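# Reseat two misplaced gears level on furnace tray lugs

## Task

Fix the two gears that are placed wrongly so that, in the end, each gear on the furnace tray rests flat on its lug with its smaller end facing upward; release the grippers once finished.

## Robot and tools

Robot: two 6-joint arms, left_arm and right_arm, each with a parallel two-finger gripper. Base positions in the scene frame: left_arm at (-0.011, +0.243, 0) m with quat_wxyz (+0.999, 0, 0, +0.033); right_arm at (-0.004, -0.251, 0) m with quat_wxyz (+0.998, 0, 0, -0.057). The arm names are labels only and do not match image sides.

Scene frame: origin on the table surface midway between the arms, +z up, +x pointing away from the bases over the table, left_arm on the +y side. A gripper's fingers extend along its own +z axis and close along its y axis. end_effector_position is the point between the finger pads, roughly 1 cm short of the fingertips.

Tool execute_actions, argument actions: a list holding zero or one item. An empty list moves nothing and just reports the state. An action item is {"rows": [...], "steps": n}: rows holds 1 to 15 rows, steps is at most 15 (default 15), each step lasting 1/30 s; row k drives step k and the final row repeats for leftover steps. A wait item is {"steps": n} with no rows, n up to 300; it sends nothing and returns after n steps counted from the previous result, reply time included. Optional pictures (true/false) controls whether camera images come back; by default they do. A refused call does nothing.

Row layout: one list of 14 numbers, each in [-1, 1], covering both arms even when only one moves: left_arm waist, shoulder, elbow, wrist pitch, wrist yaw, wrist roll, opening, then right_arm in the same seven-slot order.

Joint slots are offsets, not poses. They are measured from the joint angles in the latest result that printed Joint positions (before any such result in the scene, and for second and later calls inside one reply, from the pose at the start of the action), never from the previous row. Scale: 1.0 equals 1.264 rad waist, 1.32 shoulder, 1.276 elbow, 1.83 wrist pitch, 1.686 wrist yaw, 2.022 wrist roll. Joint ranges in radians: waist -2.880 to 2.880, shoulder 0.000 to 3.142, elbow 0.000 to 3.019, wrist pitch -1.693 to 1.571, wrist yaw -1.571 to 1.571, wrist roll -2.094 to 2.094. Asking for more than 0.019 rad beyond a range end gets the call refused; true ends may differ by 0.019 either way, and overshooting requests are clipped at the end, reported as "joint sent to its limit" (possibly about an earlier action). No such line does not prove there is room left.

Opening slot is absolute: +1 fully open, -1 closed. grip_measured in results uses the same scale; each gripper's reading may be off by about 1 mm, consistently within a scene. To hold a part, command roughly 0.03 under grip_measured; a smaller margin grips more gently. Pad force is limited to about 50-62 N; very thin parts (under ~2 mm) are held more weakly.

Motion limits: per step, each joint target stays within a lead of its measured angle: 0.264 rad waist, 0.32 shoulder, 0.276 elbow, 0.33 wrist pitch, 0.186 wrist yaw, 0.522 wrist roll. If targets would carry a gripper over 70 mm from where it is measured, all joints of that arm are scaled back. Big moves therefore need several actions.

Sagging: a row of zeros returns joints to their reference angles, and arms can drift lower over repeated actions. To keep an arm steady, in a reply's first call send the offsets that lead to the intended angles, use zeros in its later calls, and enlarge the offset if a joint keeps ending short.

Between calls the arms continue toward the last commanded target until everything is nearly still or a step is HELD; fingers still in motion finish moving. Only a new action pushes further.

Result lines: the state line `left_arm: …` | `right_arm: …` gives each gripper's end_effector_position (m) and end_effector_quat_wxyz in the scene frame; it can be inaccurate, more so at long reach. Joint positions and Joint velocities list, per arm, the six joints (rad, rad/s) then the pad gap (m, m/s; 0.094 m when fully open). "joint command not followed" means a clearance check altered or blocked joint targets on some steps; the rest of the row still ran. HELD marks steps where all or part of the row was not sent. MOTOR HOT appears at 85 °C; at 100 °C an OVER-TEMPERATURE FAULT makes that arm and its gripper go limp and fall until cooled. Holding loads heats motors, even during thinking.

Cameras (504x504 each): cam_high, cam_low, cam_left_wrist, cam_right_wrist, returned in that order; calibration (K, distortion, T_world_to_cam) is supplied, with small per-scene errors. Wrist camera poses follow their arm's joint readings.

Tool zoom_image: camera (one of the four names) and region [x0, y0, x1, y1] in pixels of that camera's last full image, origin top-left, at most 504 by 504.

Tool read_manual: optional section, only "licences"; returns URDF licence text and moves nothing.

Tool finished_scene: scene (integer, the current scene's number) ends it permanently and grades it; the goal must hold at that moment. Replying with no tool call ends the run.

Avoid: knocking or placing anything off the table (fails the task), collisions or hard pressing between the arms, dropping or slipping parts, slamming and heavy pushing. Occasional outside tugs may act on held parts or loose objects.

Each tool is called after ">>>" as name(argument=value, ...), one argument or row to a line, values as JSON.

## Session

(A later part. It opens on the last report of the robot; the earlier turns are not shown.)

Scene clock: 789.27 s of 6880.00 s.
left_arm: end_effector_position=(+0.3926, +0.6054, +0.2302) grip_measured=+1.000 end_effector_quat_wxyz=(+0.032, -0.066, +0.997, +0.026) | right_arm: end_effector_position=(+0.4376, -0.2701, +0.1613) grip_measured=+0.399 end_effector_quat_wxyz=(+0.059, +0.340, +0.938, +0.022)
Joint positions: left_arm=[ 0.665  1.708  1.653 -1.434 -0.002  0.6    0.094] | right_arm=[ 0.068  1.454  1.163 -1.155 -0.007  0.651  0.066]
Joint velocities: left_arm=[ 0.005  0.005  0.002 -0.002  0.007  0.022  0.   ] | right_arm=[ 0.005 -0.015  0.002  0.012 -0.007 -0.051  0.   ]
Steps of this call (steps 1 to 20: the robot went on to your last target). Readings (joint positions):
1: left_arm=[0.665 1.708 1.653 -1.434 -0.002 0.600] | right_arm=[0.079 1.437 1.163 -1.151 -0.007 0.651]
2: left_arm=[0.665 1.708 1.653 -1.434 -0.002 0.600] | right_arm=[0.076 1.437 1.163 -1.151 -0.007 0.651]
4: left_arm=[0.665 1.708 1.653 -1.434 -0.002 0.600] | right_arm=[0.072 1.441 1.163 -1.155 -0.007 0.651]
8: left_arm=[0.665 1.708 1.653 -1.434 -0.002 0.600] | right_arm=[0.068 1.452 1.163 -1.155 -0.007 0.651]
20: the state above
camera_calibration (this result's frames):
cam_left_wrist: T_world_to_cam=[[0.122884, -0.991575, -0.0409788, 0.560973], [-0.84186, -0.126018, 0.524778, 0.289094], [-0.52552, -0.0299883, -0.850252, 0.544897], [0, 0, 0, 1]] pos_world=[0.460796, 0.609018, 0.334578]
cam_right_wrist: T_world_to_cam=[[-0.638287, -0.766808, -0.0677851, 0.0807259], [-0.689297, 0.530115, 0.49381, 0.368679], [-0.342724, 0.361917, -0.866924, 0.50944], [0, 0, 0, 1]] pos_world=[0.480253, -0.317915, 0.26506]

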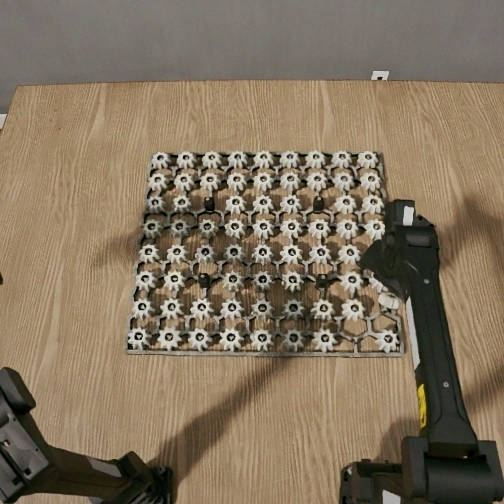

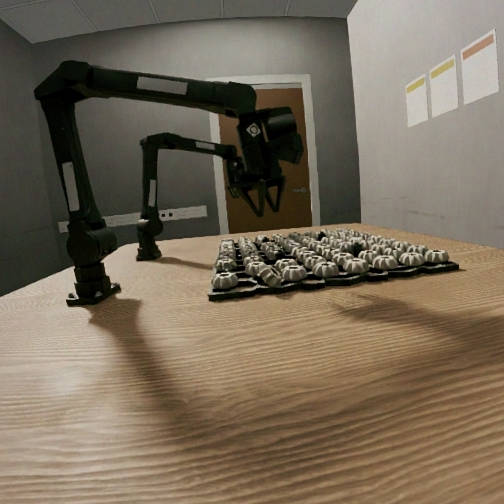

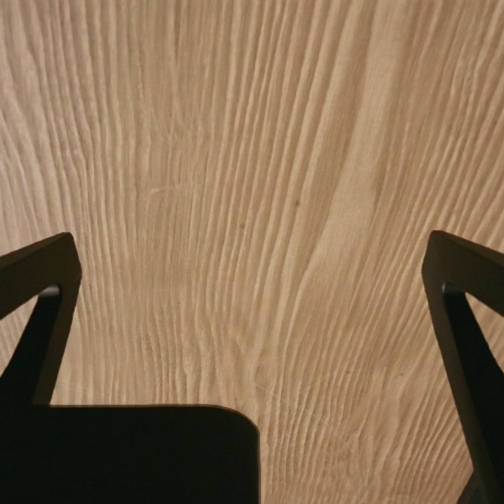

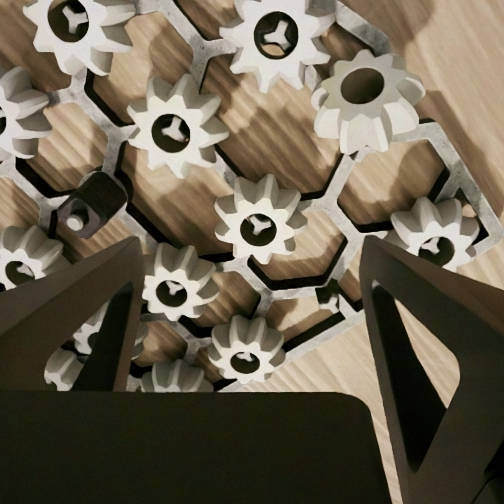

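>>> execute_actions(
  actions=[
    {"rows":[[0,0,0.01,0,0,0,1,-0.04,0.03,-0.01,0,0,-0.3,0.6],[0,0,0.01,0,0,0,1,-0.084,0.06,-0.03,0.01,0,-0.777,0.74],[0,0,0.01,0,0,0,1,-0.084,0.06,-0.03,0.01,0,-0.777,0.74],[0,0,0.01,0,0,0,1,-0.084,0.06,-0.03,0.01,0,-0.777,0.74],[0,0,0.01,0,0,0,1,-0.084,0.06,-0.03,0.01,0,-0.777,0.74],[0,0,0.01,0,0,0,1,-0.084,0.06,-0.03,0.01,0,-0.777,0.74],[0,0,0.01,0,0,0,1,-0.084,0.09,-0.04,0.02,0,-0.777,0.74],[0,0,0.01,0,0,0,1,-0.084,0.126,-0.05,0.03,0,-0.777,0.74]],"steps":15},
  ],
)

>>> execute_actions(
  actions=[
    {"steps":25},
  ],
)

Scene clock: 816.40 s of 6880.00 s.
left_arm: end_effector_position=(+0.3926, +0.6054, +0.2302) grip_measured=+1.000 end_effector_quat_wxyz=(+0.032, -0.066, +0.997, +0.026) | right_arm: end_effector_position=(+0.4152, -0.3172, +0.0651) grip_measured=+0.739 end_effector_quat_wxyz=(-0.033, -0.267, +0.963, +0.018)
Joint positions: left_arm=[ 0.665  1.708  1.653 -1.434 -0.002  0.6    0.094] | right_arm=[-0.046  1.634  1.101 -1.113 -0.006 -0.7    0.082]
Joint velocities: left_arm=[-0.005  0.015 -0.007  0.007 -0.081  0.022  0.   ] | right_arm=[ 0.034  0.073 -0.09  -0.002 -0.037 -1.37  -0.   ]
Steps of this call (steps 1 to 15: the robot went on to your last target; steps 16 to 90: nothing new was sent; then 23.63 s passed at rest; steps 91 to 105: all 15 steps of this action). Readings (joint positions):
91: left_arm=[0.665 1.708 1.653 -1.434 -0.002 0.600] | right_arm=[0.064 1.455 1.163 -1.155 -0.007 0.578]
92: left_arm=[0.665 1.708 1.653 -1.434 -0.002 0.600] | right_arm=[0.055 1.459 1.162 -1.154 -0.009 0.478]
94: left_arm=[0.665 1.708 1.653 -1.434 -0.002 0.600] | right_arm=[0.016 1.476 1.157 -1.149 -0.009 0.282]
98: left_arm=[0.665 1.708 1.653 -1.434 -0.002 0.600] | right_arm=[-0.051 1.529 1.135 -1.137 -0.006 -0.107]
105: the state above
camera_calibration (this result's frames):
cam_left_wrist: T_world_to_cam=[[0.122884, -0.991575, -0.0409788, 0.560973], [-0.84186, -0.126018, 0.524778, 0.289094], [-0.52552, -0.0299883, -0.850252, 0.544897], [0, 0, 0, 1]] pos_world=[0.460796, 0.609018, 0.334578]
cam_right_wrist: T_world_to_cam=[[0.512871, -0.857561, -0.0394016, -0.484851], [-0.661826, -0.424209, 0.618089, 0.103445], [-0.546763, -0.290923, -0.78512, 0.30773], [0, 0, 0, 1]] pos_world=[0.485384, -0.282381, 0.158563]

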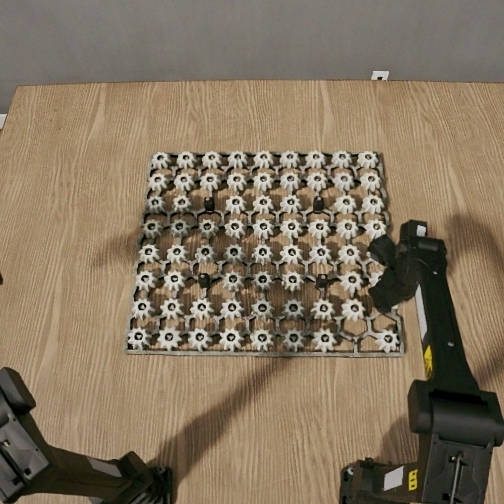

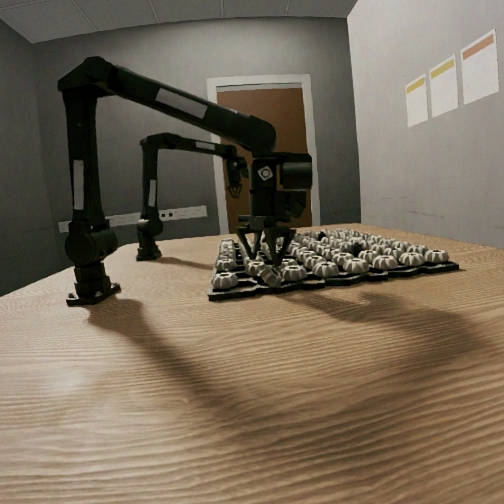

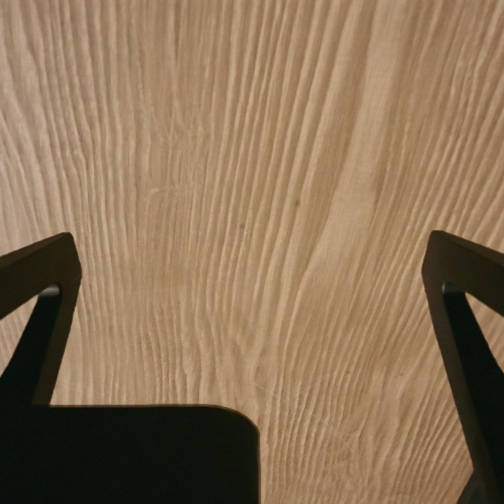

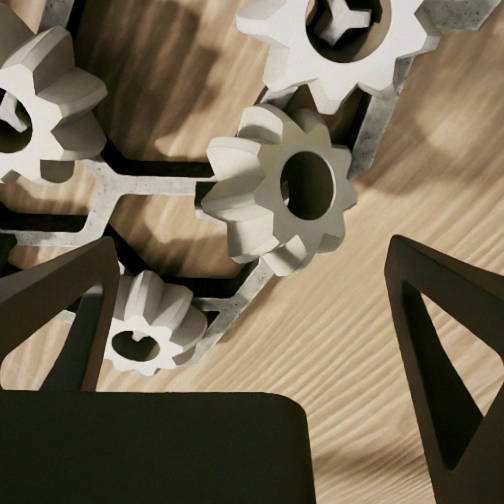

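Scene clock: 817.23 s of 6880.00 s.
left_arm: end_effector_position=(+0.3926, +0.6054, +0.2302) grip_measured=+1.000 end_effector_quat_wxyz=(+0.032, -0.066, +0.997, +0.026) | right_arm: end_effector_position=(+0.4156, -0.3165, +0.0692) grip_measured=+0.739 end_effector_quat_wxyz=(-0.026, -0.367, +0.930, +0.019)
Joint positions: left_arm=[ 0.665  1.708  1.653 -1.434 -0.002  0.6    0.094] | right_arm=[-0.044  1.622  1.099 -1.112 -0.006 -0.91   0.082]
Joint velocities: left_arm=[ 0.005 -0.005 -0.022 -0.007  0.066  0.081  0.   ] | right_arm=[ 0.005  0.005  0.002 -0.017  0.066 -0.022  0.002]
Steps of this call (steps 1 to 25: the robot went on to your last target). Readings (joint positions):
1: left_arm=[0.665 1.708 1.653 -1.434 -0.002 0.600] | right_arm=[-0.045 1.634 1.099 -1.113 -0.006 -0.742]
2: left_arm=[0.665 1.708 1.653 -1.434 -0.002 0.600] | right_arm=[-0.044 1.634 1.099 -1.113 -0.006 -0.776]
4: left_arm=[0.665 1.708 1.653 -1.434 -0.002 0.600] | right_arm=[-0.044 1.629 1.099 -1.112 -0.006 -0.825]
8: left_arm=[0.665 1.708 1.653 -1.434 -0.002 0.600] | right_arm=[-0.044 1.623 1.099 -1.112 -0.006 -0.876]
25: the state above
camera_calibration (this result's frames):
cam_left_wrist: T_world_to_cam=[[0.122884, -0.991575, -0.0409788, 0.560973], [-0.84186, -0.126018, 0.524778, 0.289094], [-0.52552, -0.0299883, -0.850252, 0.544897], [0, 0, 0, 1]] pos_world=[0.460796, 0.609018, 0.334578]
cam_right_wrist: T_world_to_cam=[[0.682075, -0.730166, -0.0403874, -0.514195], [-0.566115, -0.562177, 0.602886, 0.0190869], [-0.462912, -0.38835, -0.796804, 0.246542], [0, 0, 0, 1]] pos_world=[0.475652, -0.268973, 0.164171]

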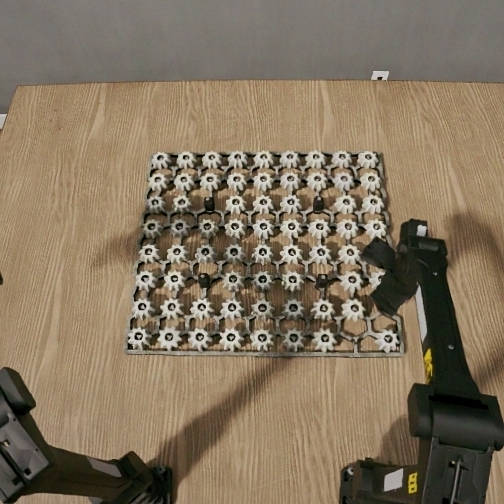

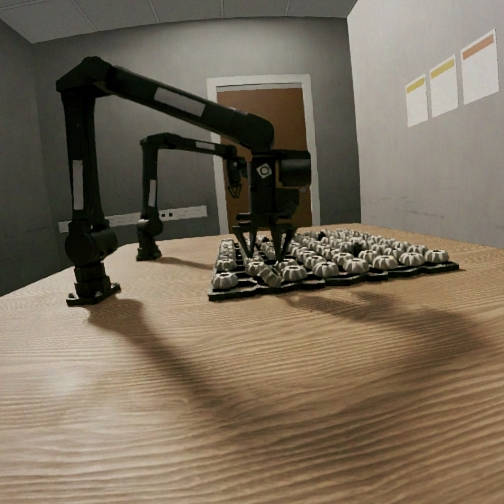

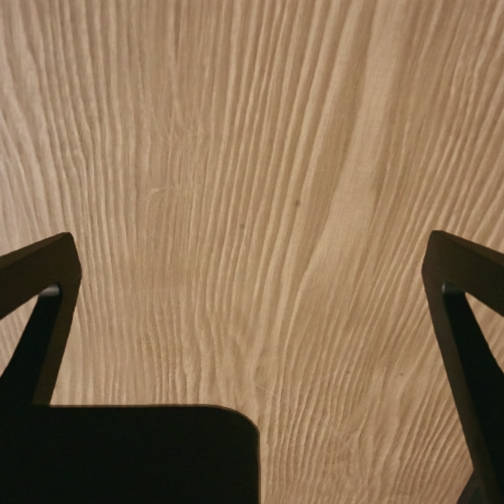

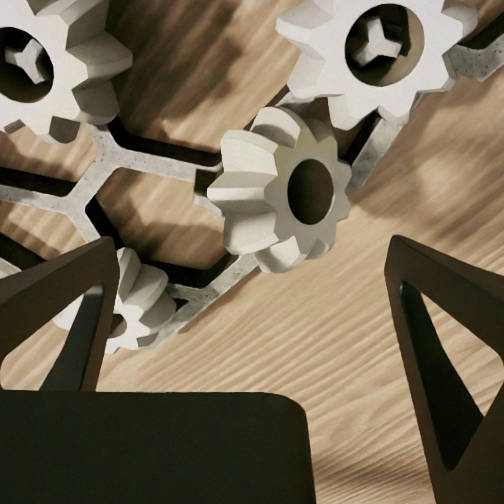

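>>> execute_actions(
  actions=[
    {"rows":[[0,0,0.01,0,0,0,1,0,0.01,-0.01,0.01,0,0,0.74],[0,0,0.01,0,0,0,1,0,0.02,-0.02,0.022,0,0,0.74],[0,0,0.01,0,0,0,1,0,0.03,-0.028,0.034,0,0,0.74],[0,0,0.01,0,0,0,1,0,0.04,-0.035,0.045,0,0,0.74],[0,0,0.01,0,0,0,1,0,0.048,-0.04,0.052,0,0,0.74]],"steps":15},
  ],
)

Scene clock: 823.47 s of 6880.00 s.
left_arm: end_effector_position=(+0.3926, +0.6054, +0.2302) grip_measured=+1.000 end_effector_quat_wxyz=(+0.032, -0.066, +0.997, +0.026) | right_arm: end_effector_position=(+0.4107, -0.3157, +0.0305) grip_measured=+0.739 end_effector_quat_wxyz=(-0.035, -0.367, +0.929, +0.024)
Joint positions: left_arm=[ 0.665  1.708  1.653 -1.434 -0.002  0.6    0.094] | right_arm=[-0.044  1.681  1.054 -1.03  -0.006 -0.91   0.082]
Joint velocities: left_arm=[-0.005 -0.005 -0.012 -0.022  0.007  0.007  0.   ] | right_arm=[-0.015  0.005 -0.002  0.056  0.037 -0.022  0.001]
Steps of this call (steps 1 to 15: the robot went on to your last target; steps 16 to 90: nothing new was sent; then 2.73 s passed at rest; steps 91 to 105: all 15 steps of this action). Readings (joint positions):
91: left_arm=[0.665 1.708 1.653 -1.434 -0.002 0.600] | right_arm=[-0.044 1.622 1.099 -1.110 -0.006 -0.910]
92: left_arm=[0.665 1.708 1.653 -1.434 -0.002 0.600] | right_arm=[-0.044 1.622 1.097 -1.105 -0.006 -0.910]
94: left_arm=[0.665 1.708 1.653 -1.434 -0.002 0.600] | right_arm=[-0.044 1.624 1.088 -1.076 -0.006 -0.910]
98: left_arm=[0.665 1.708 1.653 -1.434 -0.002 0.600] | right_arm=[-0.044 1.655 1.066 -1.034 -0.006 -0.910]
105: the state above
camera_calibration (this result's frames):
cam_left_wrist: T_world_to_cam=[[0.122884, -0.991575, -0.0409788, 0.560973], [-0.84186, -0.126018, 0.524778, 0.289094], [-0.52552, -0.0299883, -0.850252, 0.544897], [0, 0, 0, 1]] pos_world=[0.460796, 0.609018, 0.334578]
cam_right_wrist: T_world_to_cam=[[0.681558, -0.729474, -0.0578456, -0.510822], [-0.552407, -0.56474, 0.613119, 0.0333355], [-0.479922, -0.385922, -0.78787, 0.221125], [0, 0, 0, 1]] pos_world=[0.472692, -0.268469, 0.12423]

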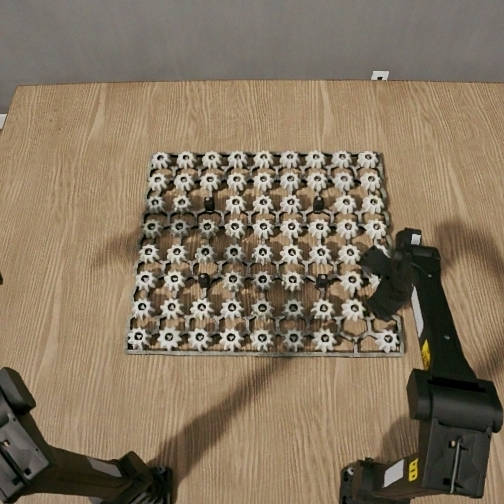

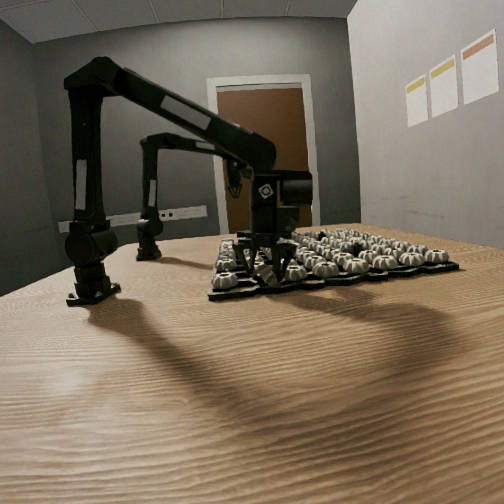

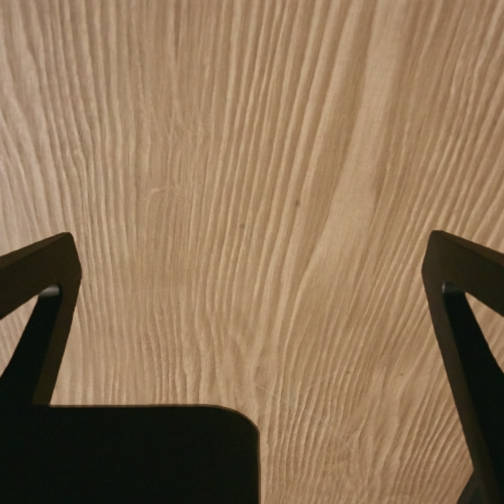

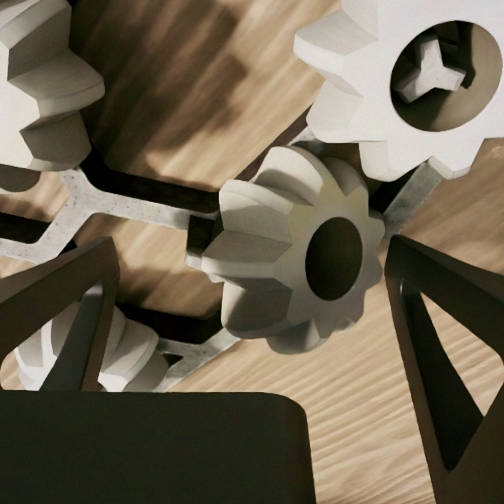

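>>> execute_actions(
  actions=[
    {"rows":[[0,0,0.01,0,0,0,1,-0.003,0.006,-0.008,0.003,0,0,0.76],[0,0,0.01,0,0,0,1,-0.005,0.012,-0.014,0.007,0,0,0.76],[0,0,0.01,0,0,0,1,-0.006,0.018,-0.018,0.01,0,0,0.76],[0,0,0.01,0,0,0,1,-0.006,0.022,-0.02,0.012,0,0,0.76]],"steps":15},
  ],
)

Scene clock: 828.60 s of 6880.00 s.
left_arm: end_effector_position=(+0.3926, +0.6054, +0.2302) grip_measured=+1.000 end_effector_quat_wxyz=(+0.032, -0.066, +0.997, +0.026) | right_arm: end_effector_position=(+0.4072, -0.3155, +0.0229) grip_measured=+0.759 end_effector_quat_wxyz=(-0.039, -0.367, +0.929, +0.027)
Joint positions: left_arm=[ 0.665  1.708  1.653 -1.434 -0.002  0.6    0.094] | right_arm=[-0.045  1.691  1.043 -1.017 -0.005 -0.91   0.083]
Joint velocities: left_arm=[ 0.005  0.005 -0.032  0.022  0.007  0.051  0.   ] | right_arm=[-0.015 -0.005 -0.017  0.002 -0.022 -0.022 -0.   ]
Steps of this call (steps 1 to 15: the robot went on to your last target; steps 16 to 90: nothing new was sent; then 1.63 s passed at rest; steps 91 to 105: all 15 steps of this action). Readings (joint positions):
91: left_arm=[0.665 1.708 1.653 -1.434 -0.002 0.600] | right_arm=[-0.044 1.681 1.054 -1.028 -0.006 -0.910]
92: left_arm=[0.665 1.708 1.653 -1.434 -0.002 0.600] | right_arm=[-0.044 1.681 1.054 -1.028 -0.006 -0.910]
94: left_arm=[0.665 1.708 1.653 -1.434 -0.002 0.600] | right_arm=[-0.044 1.681 1.050 -1.025 -0.006 -0.910]
98: left_arm=[0.665 1.708 1.653 -1.434 -0.002 0.600] | right_arm=[-0.045 1.687 1.043 -1.018 -0.005 -0.910]
105: the state above
camera_calibration (this result's frames):
cam_left_wrist: T_world_to_cam=[[0.122884, -0.991575, -0.0409788, 0.560973], [-0.84186, -0.126018, 0.524778, 0.289094], [-0.52552, -0.0299883, -0.850252, 0.544897], [0, 0, 0, 1]] pos_world=[0.460796, 0.609018, 0.334578]
cam_right_wrist: T_world_to_cam=[[0.680444, -0.729901, -0.065118, -0.508268], [-0.546985, -0.565029, 0.617696, 0.0337547], [-0.487651, -0.384689, -0.783716, 0.216958], [0, 0, 0, 1]] pos_world=[0.470111, -0.268452, 0.116086]

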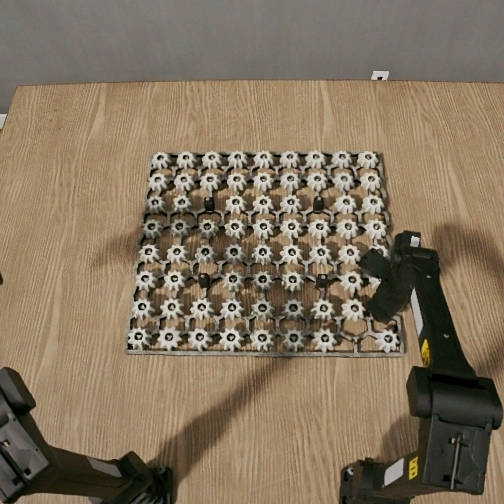

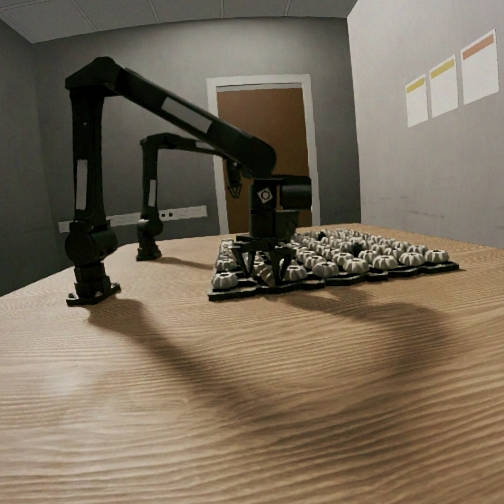

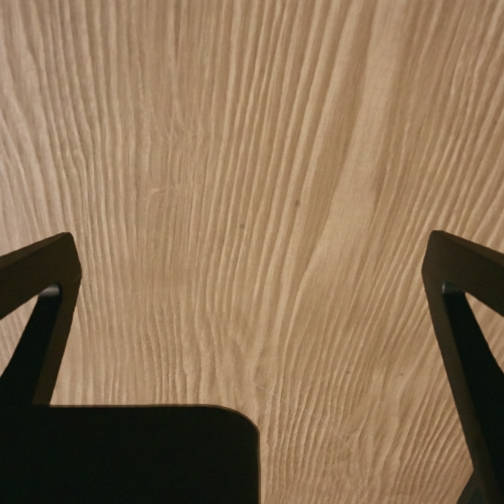

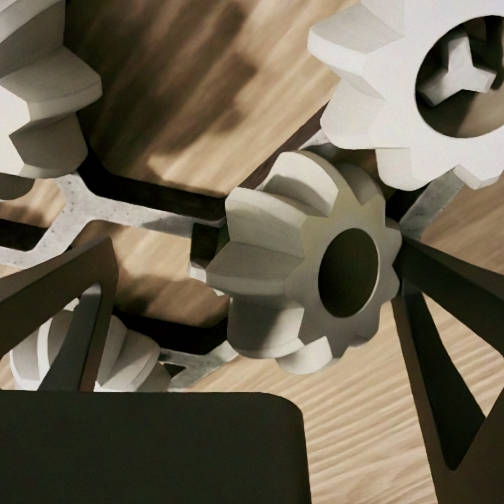

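Tip is now under the gear's rim. Close slowly while shifting slightly left.

>>> execute_actions(
  actions=[
    {"rows":[[0,0,0.01,0,0,0,1,0.002,0,0,0,0,0,0.72],[0,0,0.01,0,0,0,1,0.004,0,0,-0.002,0,0,0.68],[0,0,0.01,0,0,0,1,0.006,0,0,-0.004,0,0,0.64],[0,0,0.01,0,0,0,1,0.008,0,0,-0.006,0,0,0.6],[0,0,0.01,0,0,0,1,0.01,0,0,-0.008,0,0,0.56],[0,0,0.01,0,0,0,1,0.012,0,0,-0.01,0,0,0.52],[0,0,0.01,0,0,0,1,0.014,0,0,-0.012,0,0,0.48]],"steps":15},
  ],
)

Scene clock: 833.93 s of 6880.00 s.
left_arm: end_effector_position=(+0.3926, +0.6054, +0.2302) grip_measured=+1.000 end_effector_quat_wxyz=(+0.032, -0.066, +0.997, +0.026) | right_arm: end_effector_position=(+0.4066, -0.3196, +0.0229) grip_measured=+0.483 end_effector_quat_wxyz=(-0.045, -0.367, +0.929, +0.017)
Joint positions: left_arm=[ 0.665  1.708  1.653 -1.434 -0.002  0.6    0.094] | right_arm=[-0.045  1.691  1.043 -1.017  0.017 -0.91   0.07 ]
Joint velocities: left_arm=[-0.005  0.005 -0.002 -0.007 -0.007  0.095  0.   ] | right_arm=[ 0.005  0.005 -0.007  0.012 -0.007 -0.081  0.   ]
Steps of this call (steps 1 to 15: the robot went on to your last target; steps 16 to 90: nothing new was sent; then 1.83 s passed at rest; steps 91 to 105: all 15 steps of this action). Readings (joint positions):
91: left_arm=[0.665 1.708 1.653 -1.434 -0.002 0.600] | right_arm=[-0.045 1.691 1.043 -1.017 -0.004 -0.910]
92: left_arm=[0.665 1.708 1.653 -1.434 -0.002 0.600] | right_arm=[-0.045 1.691 1.043 -1.017 -0.002 -0.910]
94: left_arm=[0.665 1.708 1.653 -1.434 -0.002 0.600] | right_arm=[-0.045 1.691 1.043 -1.017 0.004 -0.910]
98: left_arm=[0.665 1.708 1.653 -1.434 -0.002 0.600] | right_arm=[-0.045 1.691 1.043 -1.017 0.016 -0.910]
105: the state above
camera_calibration (this result's frames):
cam_left_wrist: T_world_to_cam=[[0.122884, -0.991575, -0.0409788, 0.560973], [-0.84186, -0.126018, 0.524778, 0.289094], [-0.52552, -0.0299883, -0.850252, 0.544897], [0, 0, 0, 1]] pos_world=[0.460796, 0.609018, 0.334578]
cam_right_wrist: T_world_to_cam=[[0.681236, -0.730264, -0.0513002, -0.511624], [-0.544308, -0.552132, 0.631569, 0.033852], [-0.489536, -0.402324, -0.773621, 0.210024], [0, 0, 0, 1]] pos_world=[0.469777, -0.270432, 0.114853]

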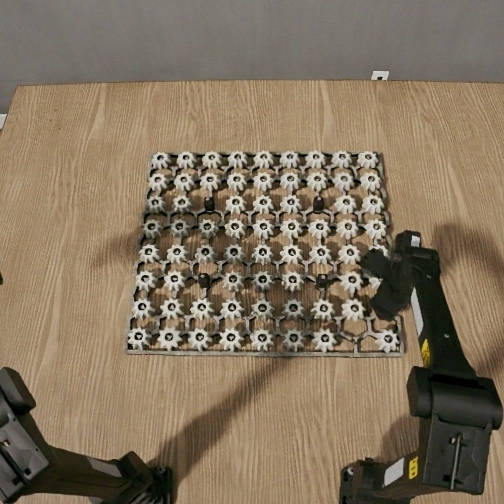

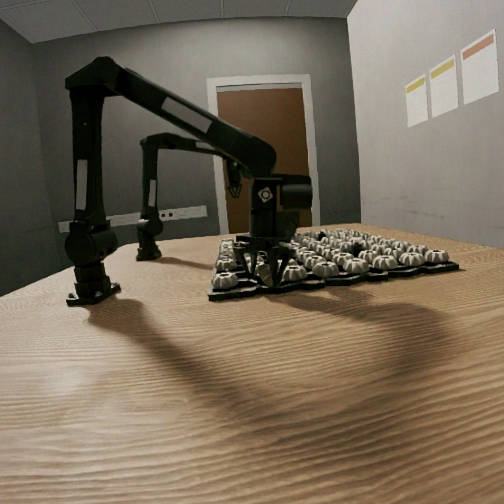

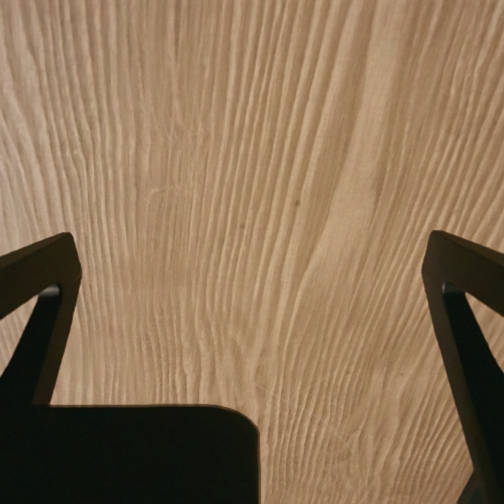

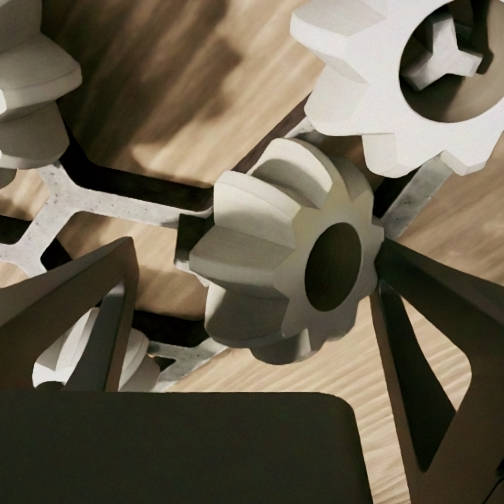

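>>> execute_actions(
  actions=[
    {"rows":[[0,0,0.01,0,0,0,1,0.004,-0.006,0.02,-0.004,-0.01,0,0.48],[0,0,0.01,0,0,0,1,0.008,-0.012,0.03,-0.008,-0.01,0,0.47],[0,0,0.01,0,0,0,1,0.012,-0.018,0.04,-0.012,-0.01,0,0.46],[0,0,0.01,0,0,0,1,0.015,-0.024,0.045,-0.016,-0.01,0,0.45],[0,0,0.01,0,0,0,1,0.018,-0.028,0.05,-0.02,-0.01,0,0.44]],"steps":15},
  ],
)

Scene clock: 838.70 s of 6880.00 s.
left_arm: end_effector_position=(+0.3926, +0.6054, +0.2302) grip_measured=+1.000 end_effector_quat_wxyz=(+0.032, -0.066, +0.997, +0.026) | right_arm: end_effector_position=(+0.4158, -0.3106, +0.0465) grip_measured=+0.442 end_effector_quat_wxyz=(-0.024, -0.376, +0.926, +0.013)
Joint positions: left_arm=[ 0.665  1.708  1.653 -1.434 -0.002  0.6    0.094] | right_arm=[-0.027  1.648  1.063 -1.041  0.002 -0.91   0.068]
Joint velocities: left_arm=[-0.005  0.005 -0.012 -0.007 -0.022  0.051  0.   ] | right_arm=[-0.005 -0.005 -0.002 -0.022 -0.007  0.007 -0.   ]
Steps of this call (steps 1 to 15: the robot went on to your last target; steps 16 to 90: nothing new was sent; then 1.27 s passed at rest; steps 91 to 105: all 15 steps of this action). Readings (joint positions):
91: left_arm=[0.665 1.708 1.653 -1.434 -0.002 0.600] | right_arm=[-0.046 1.691 1.043 -1.016 0.017 -0.910]
92: left_arm=[0.665 1.708 1.653 -1.434 -0.002 0.600] | right_arm=[-0.046 1.691 1.045 -1.016 0.016 -0.910]
94: left_arm=[0.665 1.708 1.653 -1.434 -0.002 0.600] | right_arm=[-0.046 1.688 1.048 -1.017 0.014 -0.910]
98: left_arm=[0.665 1.708 1.653 -1.434 -0.002 0.600] | right_arm=[-0.040 1.667 1.061 -1.034 0.004 -0.910]
105: the state above
camera_calibration (this result's frames):
cam_left_wrist: T_world_to_cam=[[0.122884, -0.991575, -0.0409788, 0.560973], [-0.84186, -0.126018, 0.524778, 0.289094], [-0.52552, -0.0299883, -0.850252, 0.544897], [0, 0, 0, 1]] pos_world=[0.460796, 0.609018, 0.334578]
cam_right_wrist: T_world_to_cam=[[0.695347, -0.718072, -0.0294207, -0.513242], [-0.560057, -0.567077, 0.603953, 0.0320958], [-0.450366, -0.40348, -0.796476, 0.220838], [0, 0, 0, 1]] pos_world=[0.474314, -0.26124, 0.141408]

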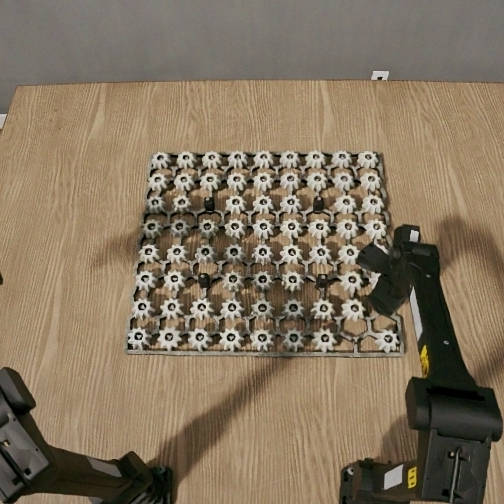

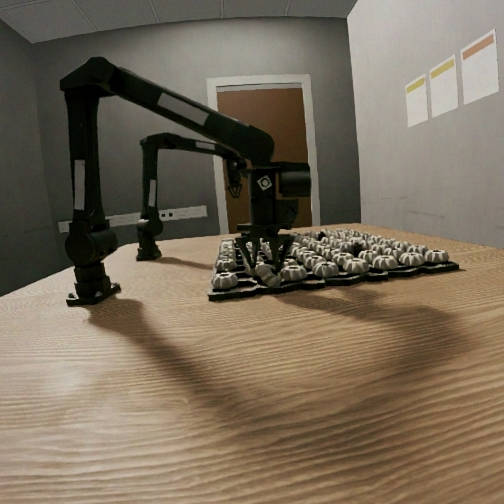

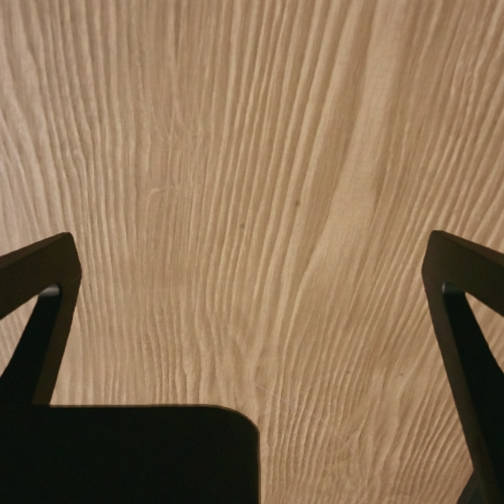

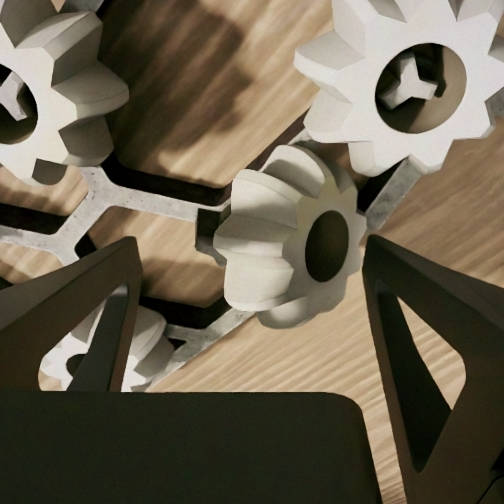

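>>> execute_actions(
  actions=[
    {"rows":[[0,0,0.01,0,0,0,1,-0.005,-0.02,0.04,-0.02,0,0,0.44],[0,0,0.01,0,0,0,1,-0.01,-0.03,0.05,-0.03,0,0.2,0.44],[0,0,0.01,0,0,0,1,-0.018,-0.025,0.05,-0.03,0,0.77,0.44]],"steps":15},
  ],
)

>>> execute_actions(
  actions=[
    {"steps":40},
  ],
)

Scene clock: 845.07 s of 6880.00 s.
left_arm: end_effector_position=(+0.3926, +0.6054, +0.2302) grip_measured=+1.000 end_effector_quat_wxyz=(+0.032, -0.066, +0.997, +0.026) | right_arm: end_effector_position=(+0.4155, -0.3183, +0.0677) grip_measured=+0.442 end_effector_quat_wxyz=(-0.021, +0.260, +0.965, -0.003)
Joint positions: left_arm=[ 0.665  1.708  1.653 -1.434 -0.002  0.6    0.094] | right_arm=[-0.045  1.612  1.083 -1.084  0.002  0.367  0.068]
Joint velocities: left_arm=[ 0.005 -0.024  0.002  0.017  0.022 -0.022  0.   ] | right_arm=[-0.005  0.005 -0.002 -0.012  0.007  1.824 -0.   ]
Steps of this call (steps 1 to 15: the robot went on to your last target; steps 16 to 90: nothing new was sent; then 2.87 s passed at rest; steps 91 to 105: all 15 steps of this action). Readings (joint positions):
91: left_arm=[0.665 1.708 1.653 -1.434 -0.002 0.600] | right_arm=[-0.027 1.647 1.064 -1.046 0.002 -0.910]
92: left_arm=[0.665 1.708 1.653 -1.434 -0.002 0.600] | right_arm=[-0.027 1.644 1.064 -1.057 0.002 -0.854]
94: left_arm=[0.665 1.708 1.653 -1.434 -0.002 0.600] | right_arm=[-0.030 1.634 1.066 -1.076 0.002 -0.663]
98: left_arm=[0.665 1.708 1.653 -1.434 -0.002 0.600] | right_arm=[-0.042 1.616 1.076 -1.084 0.002 -0.273]
105: the state above
camera_calibration (this result's frames):
cam_left_wrist: T_world_to_cam=[[0.122884, -0.991575, -0.0409788, 0.560973], [-0.84186, -0.126018, 0.524778, 0.289094], [-0.52552, -0.0299883, -0.850252, 0.544897], [0, 0, 0, 1]] pos_world=[0.460796, 0.609018, 0.334578]
cam_right_wrist: T_world_to_cam=[[-0.50135, -0.864717, 0.0302121, -0.0713737], [-0.678111, 0.414366, 0.607014, 0.375986], [-0.537415, 0.283839, -0.794116, 0.489223], [0, 0, 0, 1]] pos_world=[0.482092, -0.356375, 0.162428]

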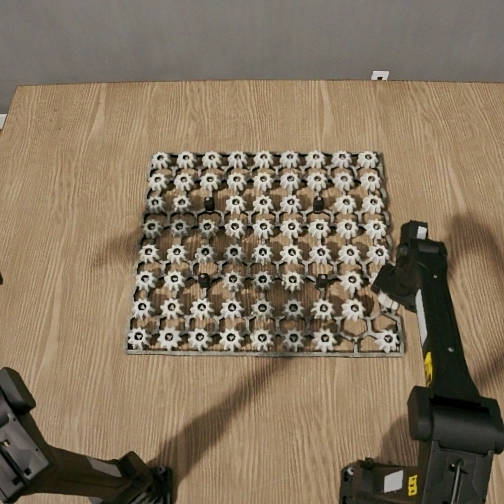

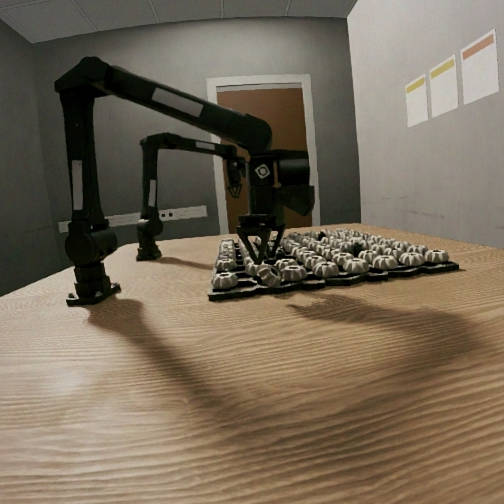

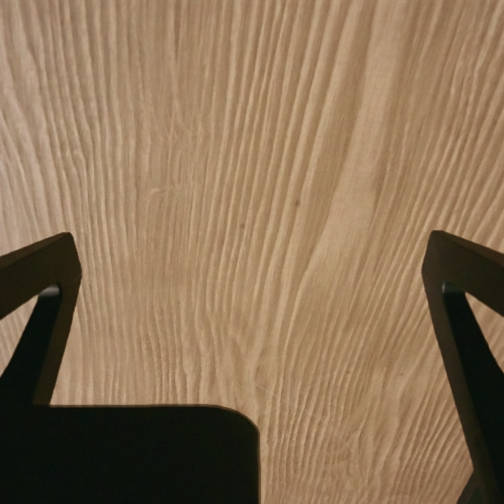

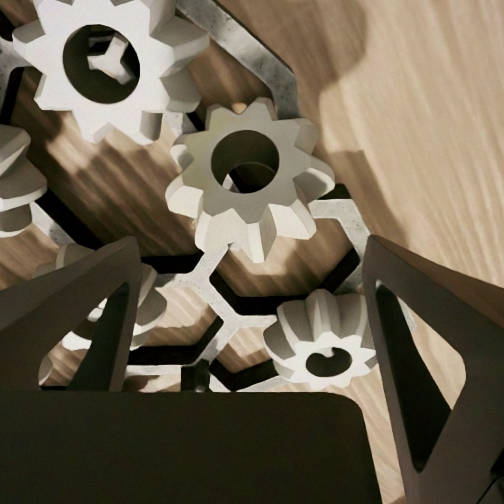

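Scene clock: 846.40 s of 6880.00 s.
left_arm: end_effector_position=(+0.3926, +0.6054, +0.2302) grip_measured=+1.000 end_effector_quat_wxyz=(+0.032, -0.066, +0.997, +0.026) | right_arm: end_effector_position=(+0.4155, -0.3183, +0.0677) grip_measured=+0.442 end_effector_quat_wxyz=(-0.021, +0.387, +0.922, -0.006)
Joint positions: left_arm=[ 0.665  1.708  1.653 -1.434 -0.002  0.6    0.094] | right_arm=[-0.045  1.612  1.083 -1.084  0.002  0.637  0.068]
Joint velocities: left_arm=[-0.005  0.005  0.007  0.002  0.022 -0.081  0.   ] | right_arm=[-0.005  0.015  0.002  0.017  0.007  0.066  0.   ]
Steps of this call (steps 1 to 30: the robot went on to your last target; steps 31 to 40: nothing new was sent). Readings (joint positions):
1: left_arm=[0.665 1.708 1.653 -1.434 -0.002 0.600] | right_arm=[-0.045 1.612 1.083 -1.084 0.002 0.422]
2: left_arm=[0.665 1.708 1.653 -1.434 -0.002 0.600] | right_arm=[-0.045 1.612 1.083 -1.084 0.002 0.465]
4: left_arm=[0.665 1.708 1.653 -1.434 -0.002 0.600] | right_arm=[-0.045 1.612 1.083 -1.084 0.002 0.527]
8: left_arm=[0.665 1.708 1.653 -1.434 -0.002 0.600] | right_arm=[-0.045 1.612 1.083 -1.084 0.002 0.593]
40: the state above
All arms were judged still, so your last target was given up. Only a new action makes them travel on or press farther. Fingers that are still opening or closing keep moving.
camera_calibration (this result's frames):
cam_left_wrist: T_world_to_cam=[[0.122884, -0.991575, -0.0409788, 0.560973], [-0.84186, -0.126018, 0.524778, 0.289094], [-0.52552, -0.0299883, -0.850252, 0.544897], [0, 0, 0, 1]] pos_world=[0.460796, 0.609018, 0.334578]
cam_right_wrist: T_world_to_cam=[[-0.713088, -0.69993, 0.040037, 0.0683784], [-0.54183, 0.586455, 0.602072, 0.374474], [-0.444888, 0.407637, -0.797438, 0.490409], [0, 0, 0, 1]] pos_world=[0.469838, -0.371661, 0.162873]

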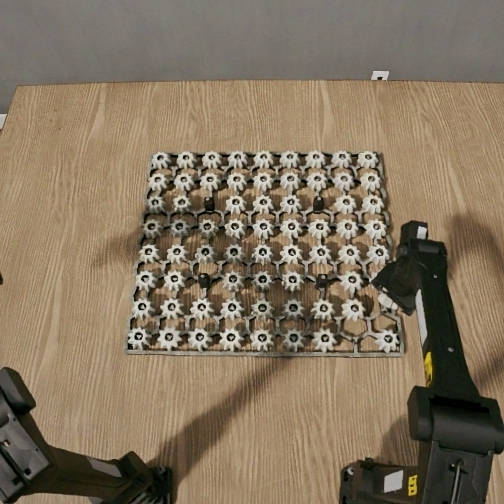

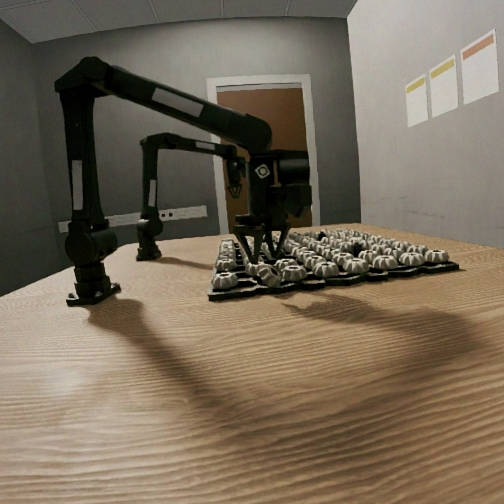

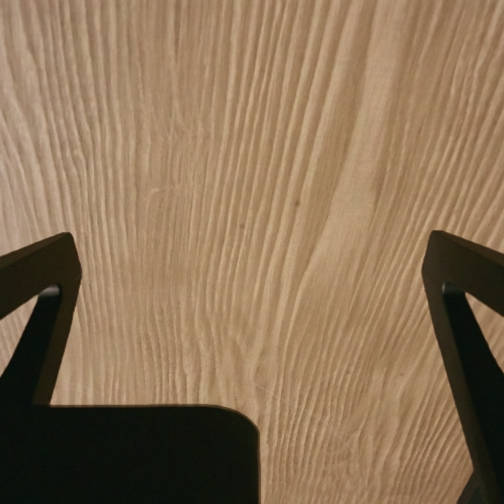

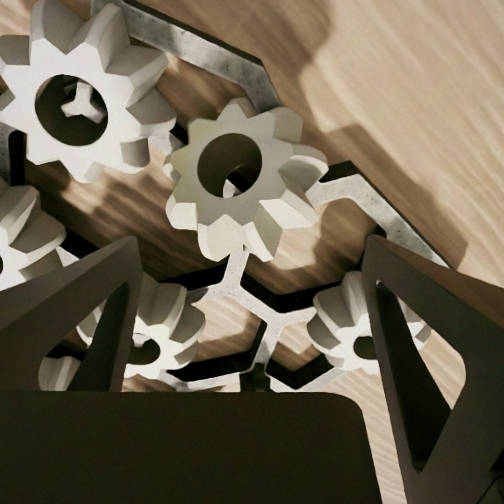

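>>> execute_actions(
  actions=[
    {"rows":[[0,0,0.01,0,0,0,1,0,0.01,-0.006,0.008,0,0.005,0.44],[0,0,0.01,0,0,0,1,0,0.025,-0.014,0.016,0,0.005,0.44],[0,0,0.01,0,0,0,1,0,0.04,-0.022,0.025,0,0.005,0.44],[0,0,0.01,0,0,0,1,0,0.052,-0.03,0.033,0,0.005,0.44],[0,0,0.01,0,0,0,1,0,0.062,-0.035,0.039,0,0.005,0.44]],"steps":15},
  ],
)

Scene clock: 852.10 s of 6880.00 s.
left_arm: end_effector_position=(+0.3926, +0.6054, +0.2302) grip_measured=+1.000 end_effector_quat_wxyz=(+0.032, -0.066, +0.997, +0.026) | right_arm: end_effector_position=(+0.4052, -0.3165, +0.0224) grip_measured=+0.442 end_effector_quat_wxyz=(-0.050, +0.387, +0.921, -0.013)
Joint positions: left_arm=[ 0.665  1.708  1.653 -1.434 -0.002  0.6    0.094] | right_arm=[-0.045  1.693  1.043 -1.025  0.001  0.637  0.068]
Joint velocities: left_arm=[ 0.005 -0.015 -0.002  0.007 -0.11  -0.037  0.   ] | right_arm=[ 0.005 -0.024 -0.007  0.007  0.081  0.007  0.   ]
Steps of this call (steps 1 to 90: nothing new was sent; then 2.20 s passed at rest; steps 91 to 105: all 15 steps of this action). Readings (joint positions):
91: left_arm=[0.665 1.708 1.653 -1.434 -0.002 0.600] | right_arm=[-0.045 1.612 1.083 -1.084 0.002 0.637]
92: left_arm=[0.665 1.708 1.653 -1.434 -0.002 0.600] | right_arm=[-0.045 1.612 1.082 -1.081 0.002 0.637]
94: left_arm=[0.665 1.708 1.653 -1.434 -0.002 0.600] | right_arm=[-0.045 1.619 1.078 -1.061 0.002 0.637]
98: left_arm=[0.665 1.708 1.653 -1.434 -0.002 0.600] | right_arm=[-0.045 1.661 1.059 -1.028 0.002 0.637]
105: the state above
camera_calibration (this result's frames):
cam_left_wrist: T_world_to_cam=[[0.122884, -0.991575, -0.0409788, 0.560973], [-0.84186, -0.126018, 0.524778, 0.289094], [-0.52552, -0.0299883, -0.850252, 0.544897], [0, 0, 0, 1]] pos_world=[0.460796, 0.609018, 0.334578]
cam_right_wrist: T_world_to_cam=[[-0.709914, -0.700218, 0.0756101, 0.0619326], [-0.504217, 0.580261, 0.63958, 0.377087], [-0.491719, 0.415923, -0.764997, 0.469883], [0, 0, 0, 1]] pos_world=[0.465151, -0.370878, 0.113599]

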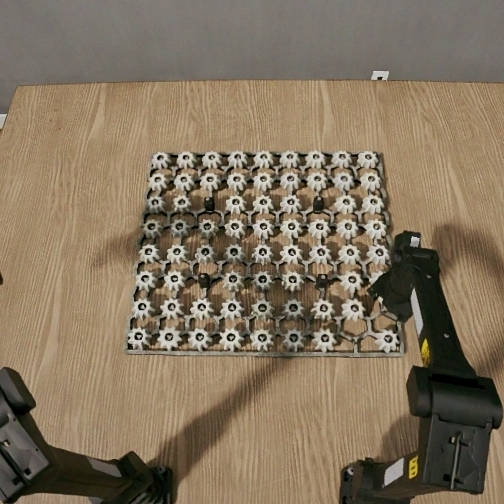

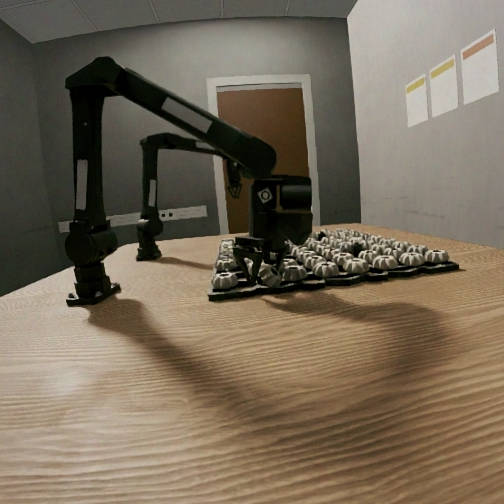

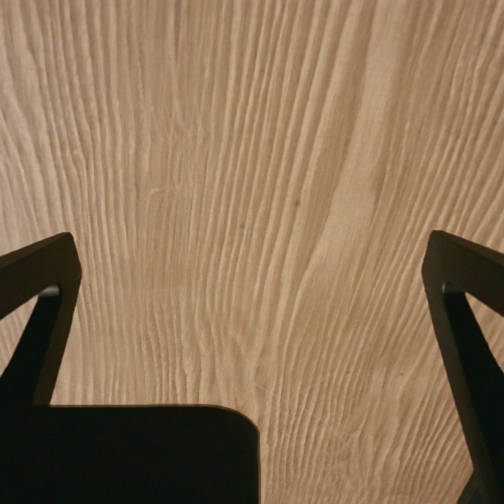

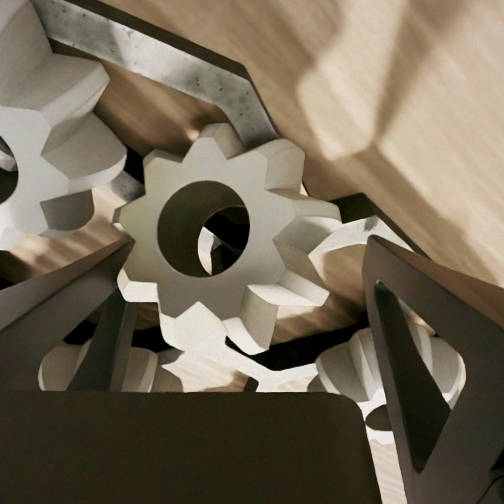

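>>> execute_actions(
  actions=[
    {"rows":[[0,0,0.01,0,0,0,1,-0.004,-0.002,0,0.008,0,0,0.46],[0,0,0.01,0,0,0,1,-0.008,-0.004,0,0.016,0,0,0.46],[0,0,0.01,0,0,0,1,-0.01,-0.006,0,0.024,0,0,0.46],[0,0,0.01,0,0,0,1,-0.01,-0.007,0,0.028,0,0,0.46]],"steps":12},
  ],
)

Scene clock: 856.63 s of 6880.00 s.
left_arm: end_effector_position=(+0.3926, +0.6054, +0.2302) grip_measured=+1.000 end_effector_quat_wxyz=(+0.032, -0.066, +0.997, +0.026) | right_arm: end_effector_position=(+0.4134, -0.3196, +0.0237) grip_measured=+0.458 end_effector_quat_wxyz=(-0.032, +0.389, +0.921, -0.008)
Joint positions: left_arm=[ 0.665  1.708  1.653 -1.434 -0.002  0.6    0.094] | right_arm=[-0.049  1.688  1.043 -0.992  0.001  0.637  0.069]
Joint velocities: left_arm=[-0.005 -0.005  0.002 -0.002 -0.081 -0.066  0.   ] | right_arm=[-0.005 -0.005 -0.007 -0.012  0.051 -0.007 -0.001]
Steps of this call (steps 1 to 15: the robot went on to your last target; steps 16 to 90: nothing new was sent; then 1.13 s passed at rest; steps 91 to 102: all 12 steps of this action). Readings (joint positions):
91: left_arm=[0.665 1.708 1.653 -1.434 -0.002 0.600] | right_arm=[-0.045 1.693 1.043 -1.023 0.001 0.637]
92: left_arm=[0.665 1.708 1.653 -1.434 -0.002 0.600] | right_arm=[-0.045 1.693 1.043 -1.021 0.001 0.637]
94: left_arm=[0.665 1.708 1.653 -1.434 -0.002 0.600] | right_arm=[-0.046 1.693 1.043 -1.004 0.001 0.637]
98: left_arm=[0.665 1.708 1.653 -1.434 -0.002 0.600] | right_arm=[-0.049 1.690 1.043 -0.993 0.001 0.637]
102: the state above
camera_calibration (this result's frames):
cam_left_wrist: T_world_to_cam=[[0.122884, -0.991575, -0.0409788, 0.560973], [-0.84186, -0.126018, 0.524778, 0.289094], [-0.52552, -0.0299883, -0.850252, 0.544897], [0, 0, 0, 1]] pos_world=[0.460796, 0.609018, 0.334578]
cam_right_wrist: T_world_to_cam=[[-0.715248, -0.696839, 0.0532529, 0.069284], [-0.525193, 0.586209, 0.616872, 0.393304], [-0.461078, 0.413248, -0.78526, 0.463128], [0, 0, 0, 1]] pos_world=[0.469654, -0.373665, 0.117368]

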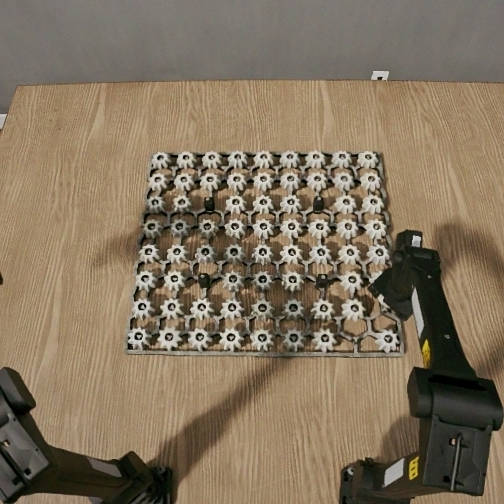

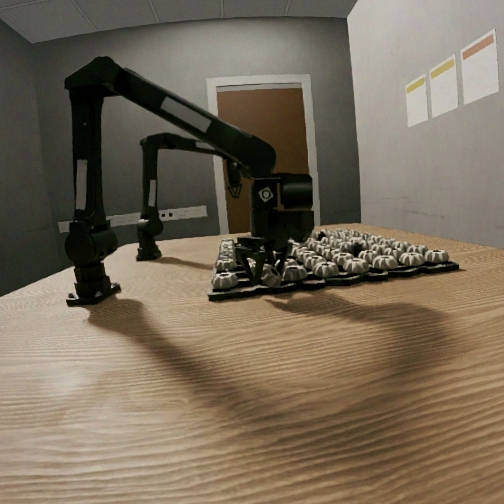

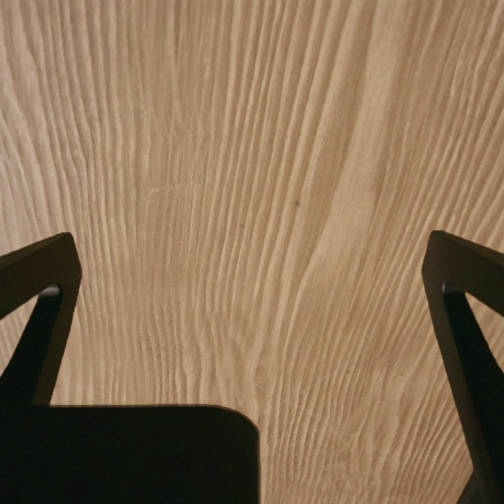

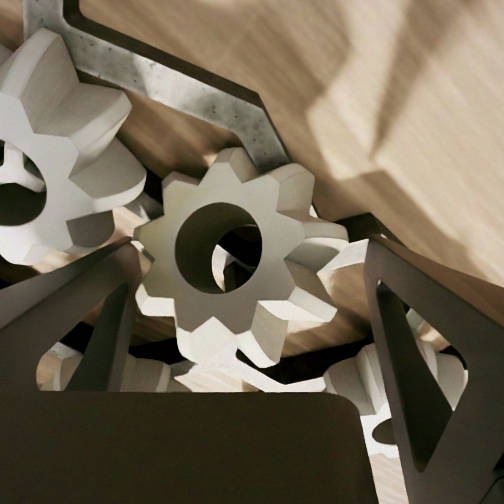

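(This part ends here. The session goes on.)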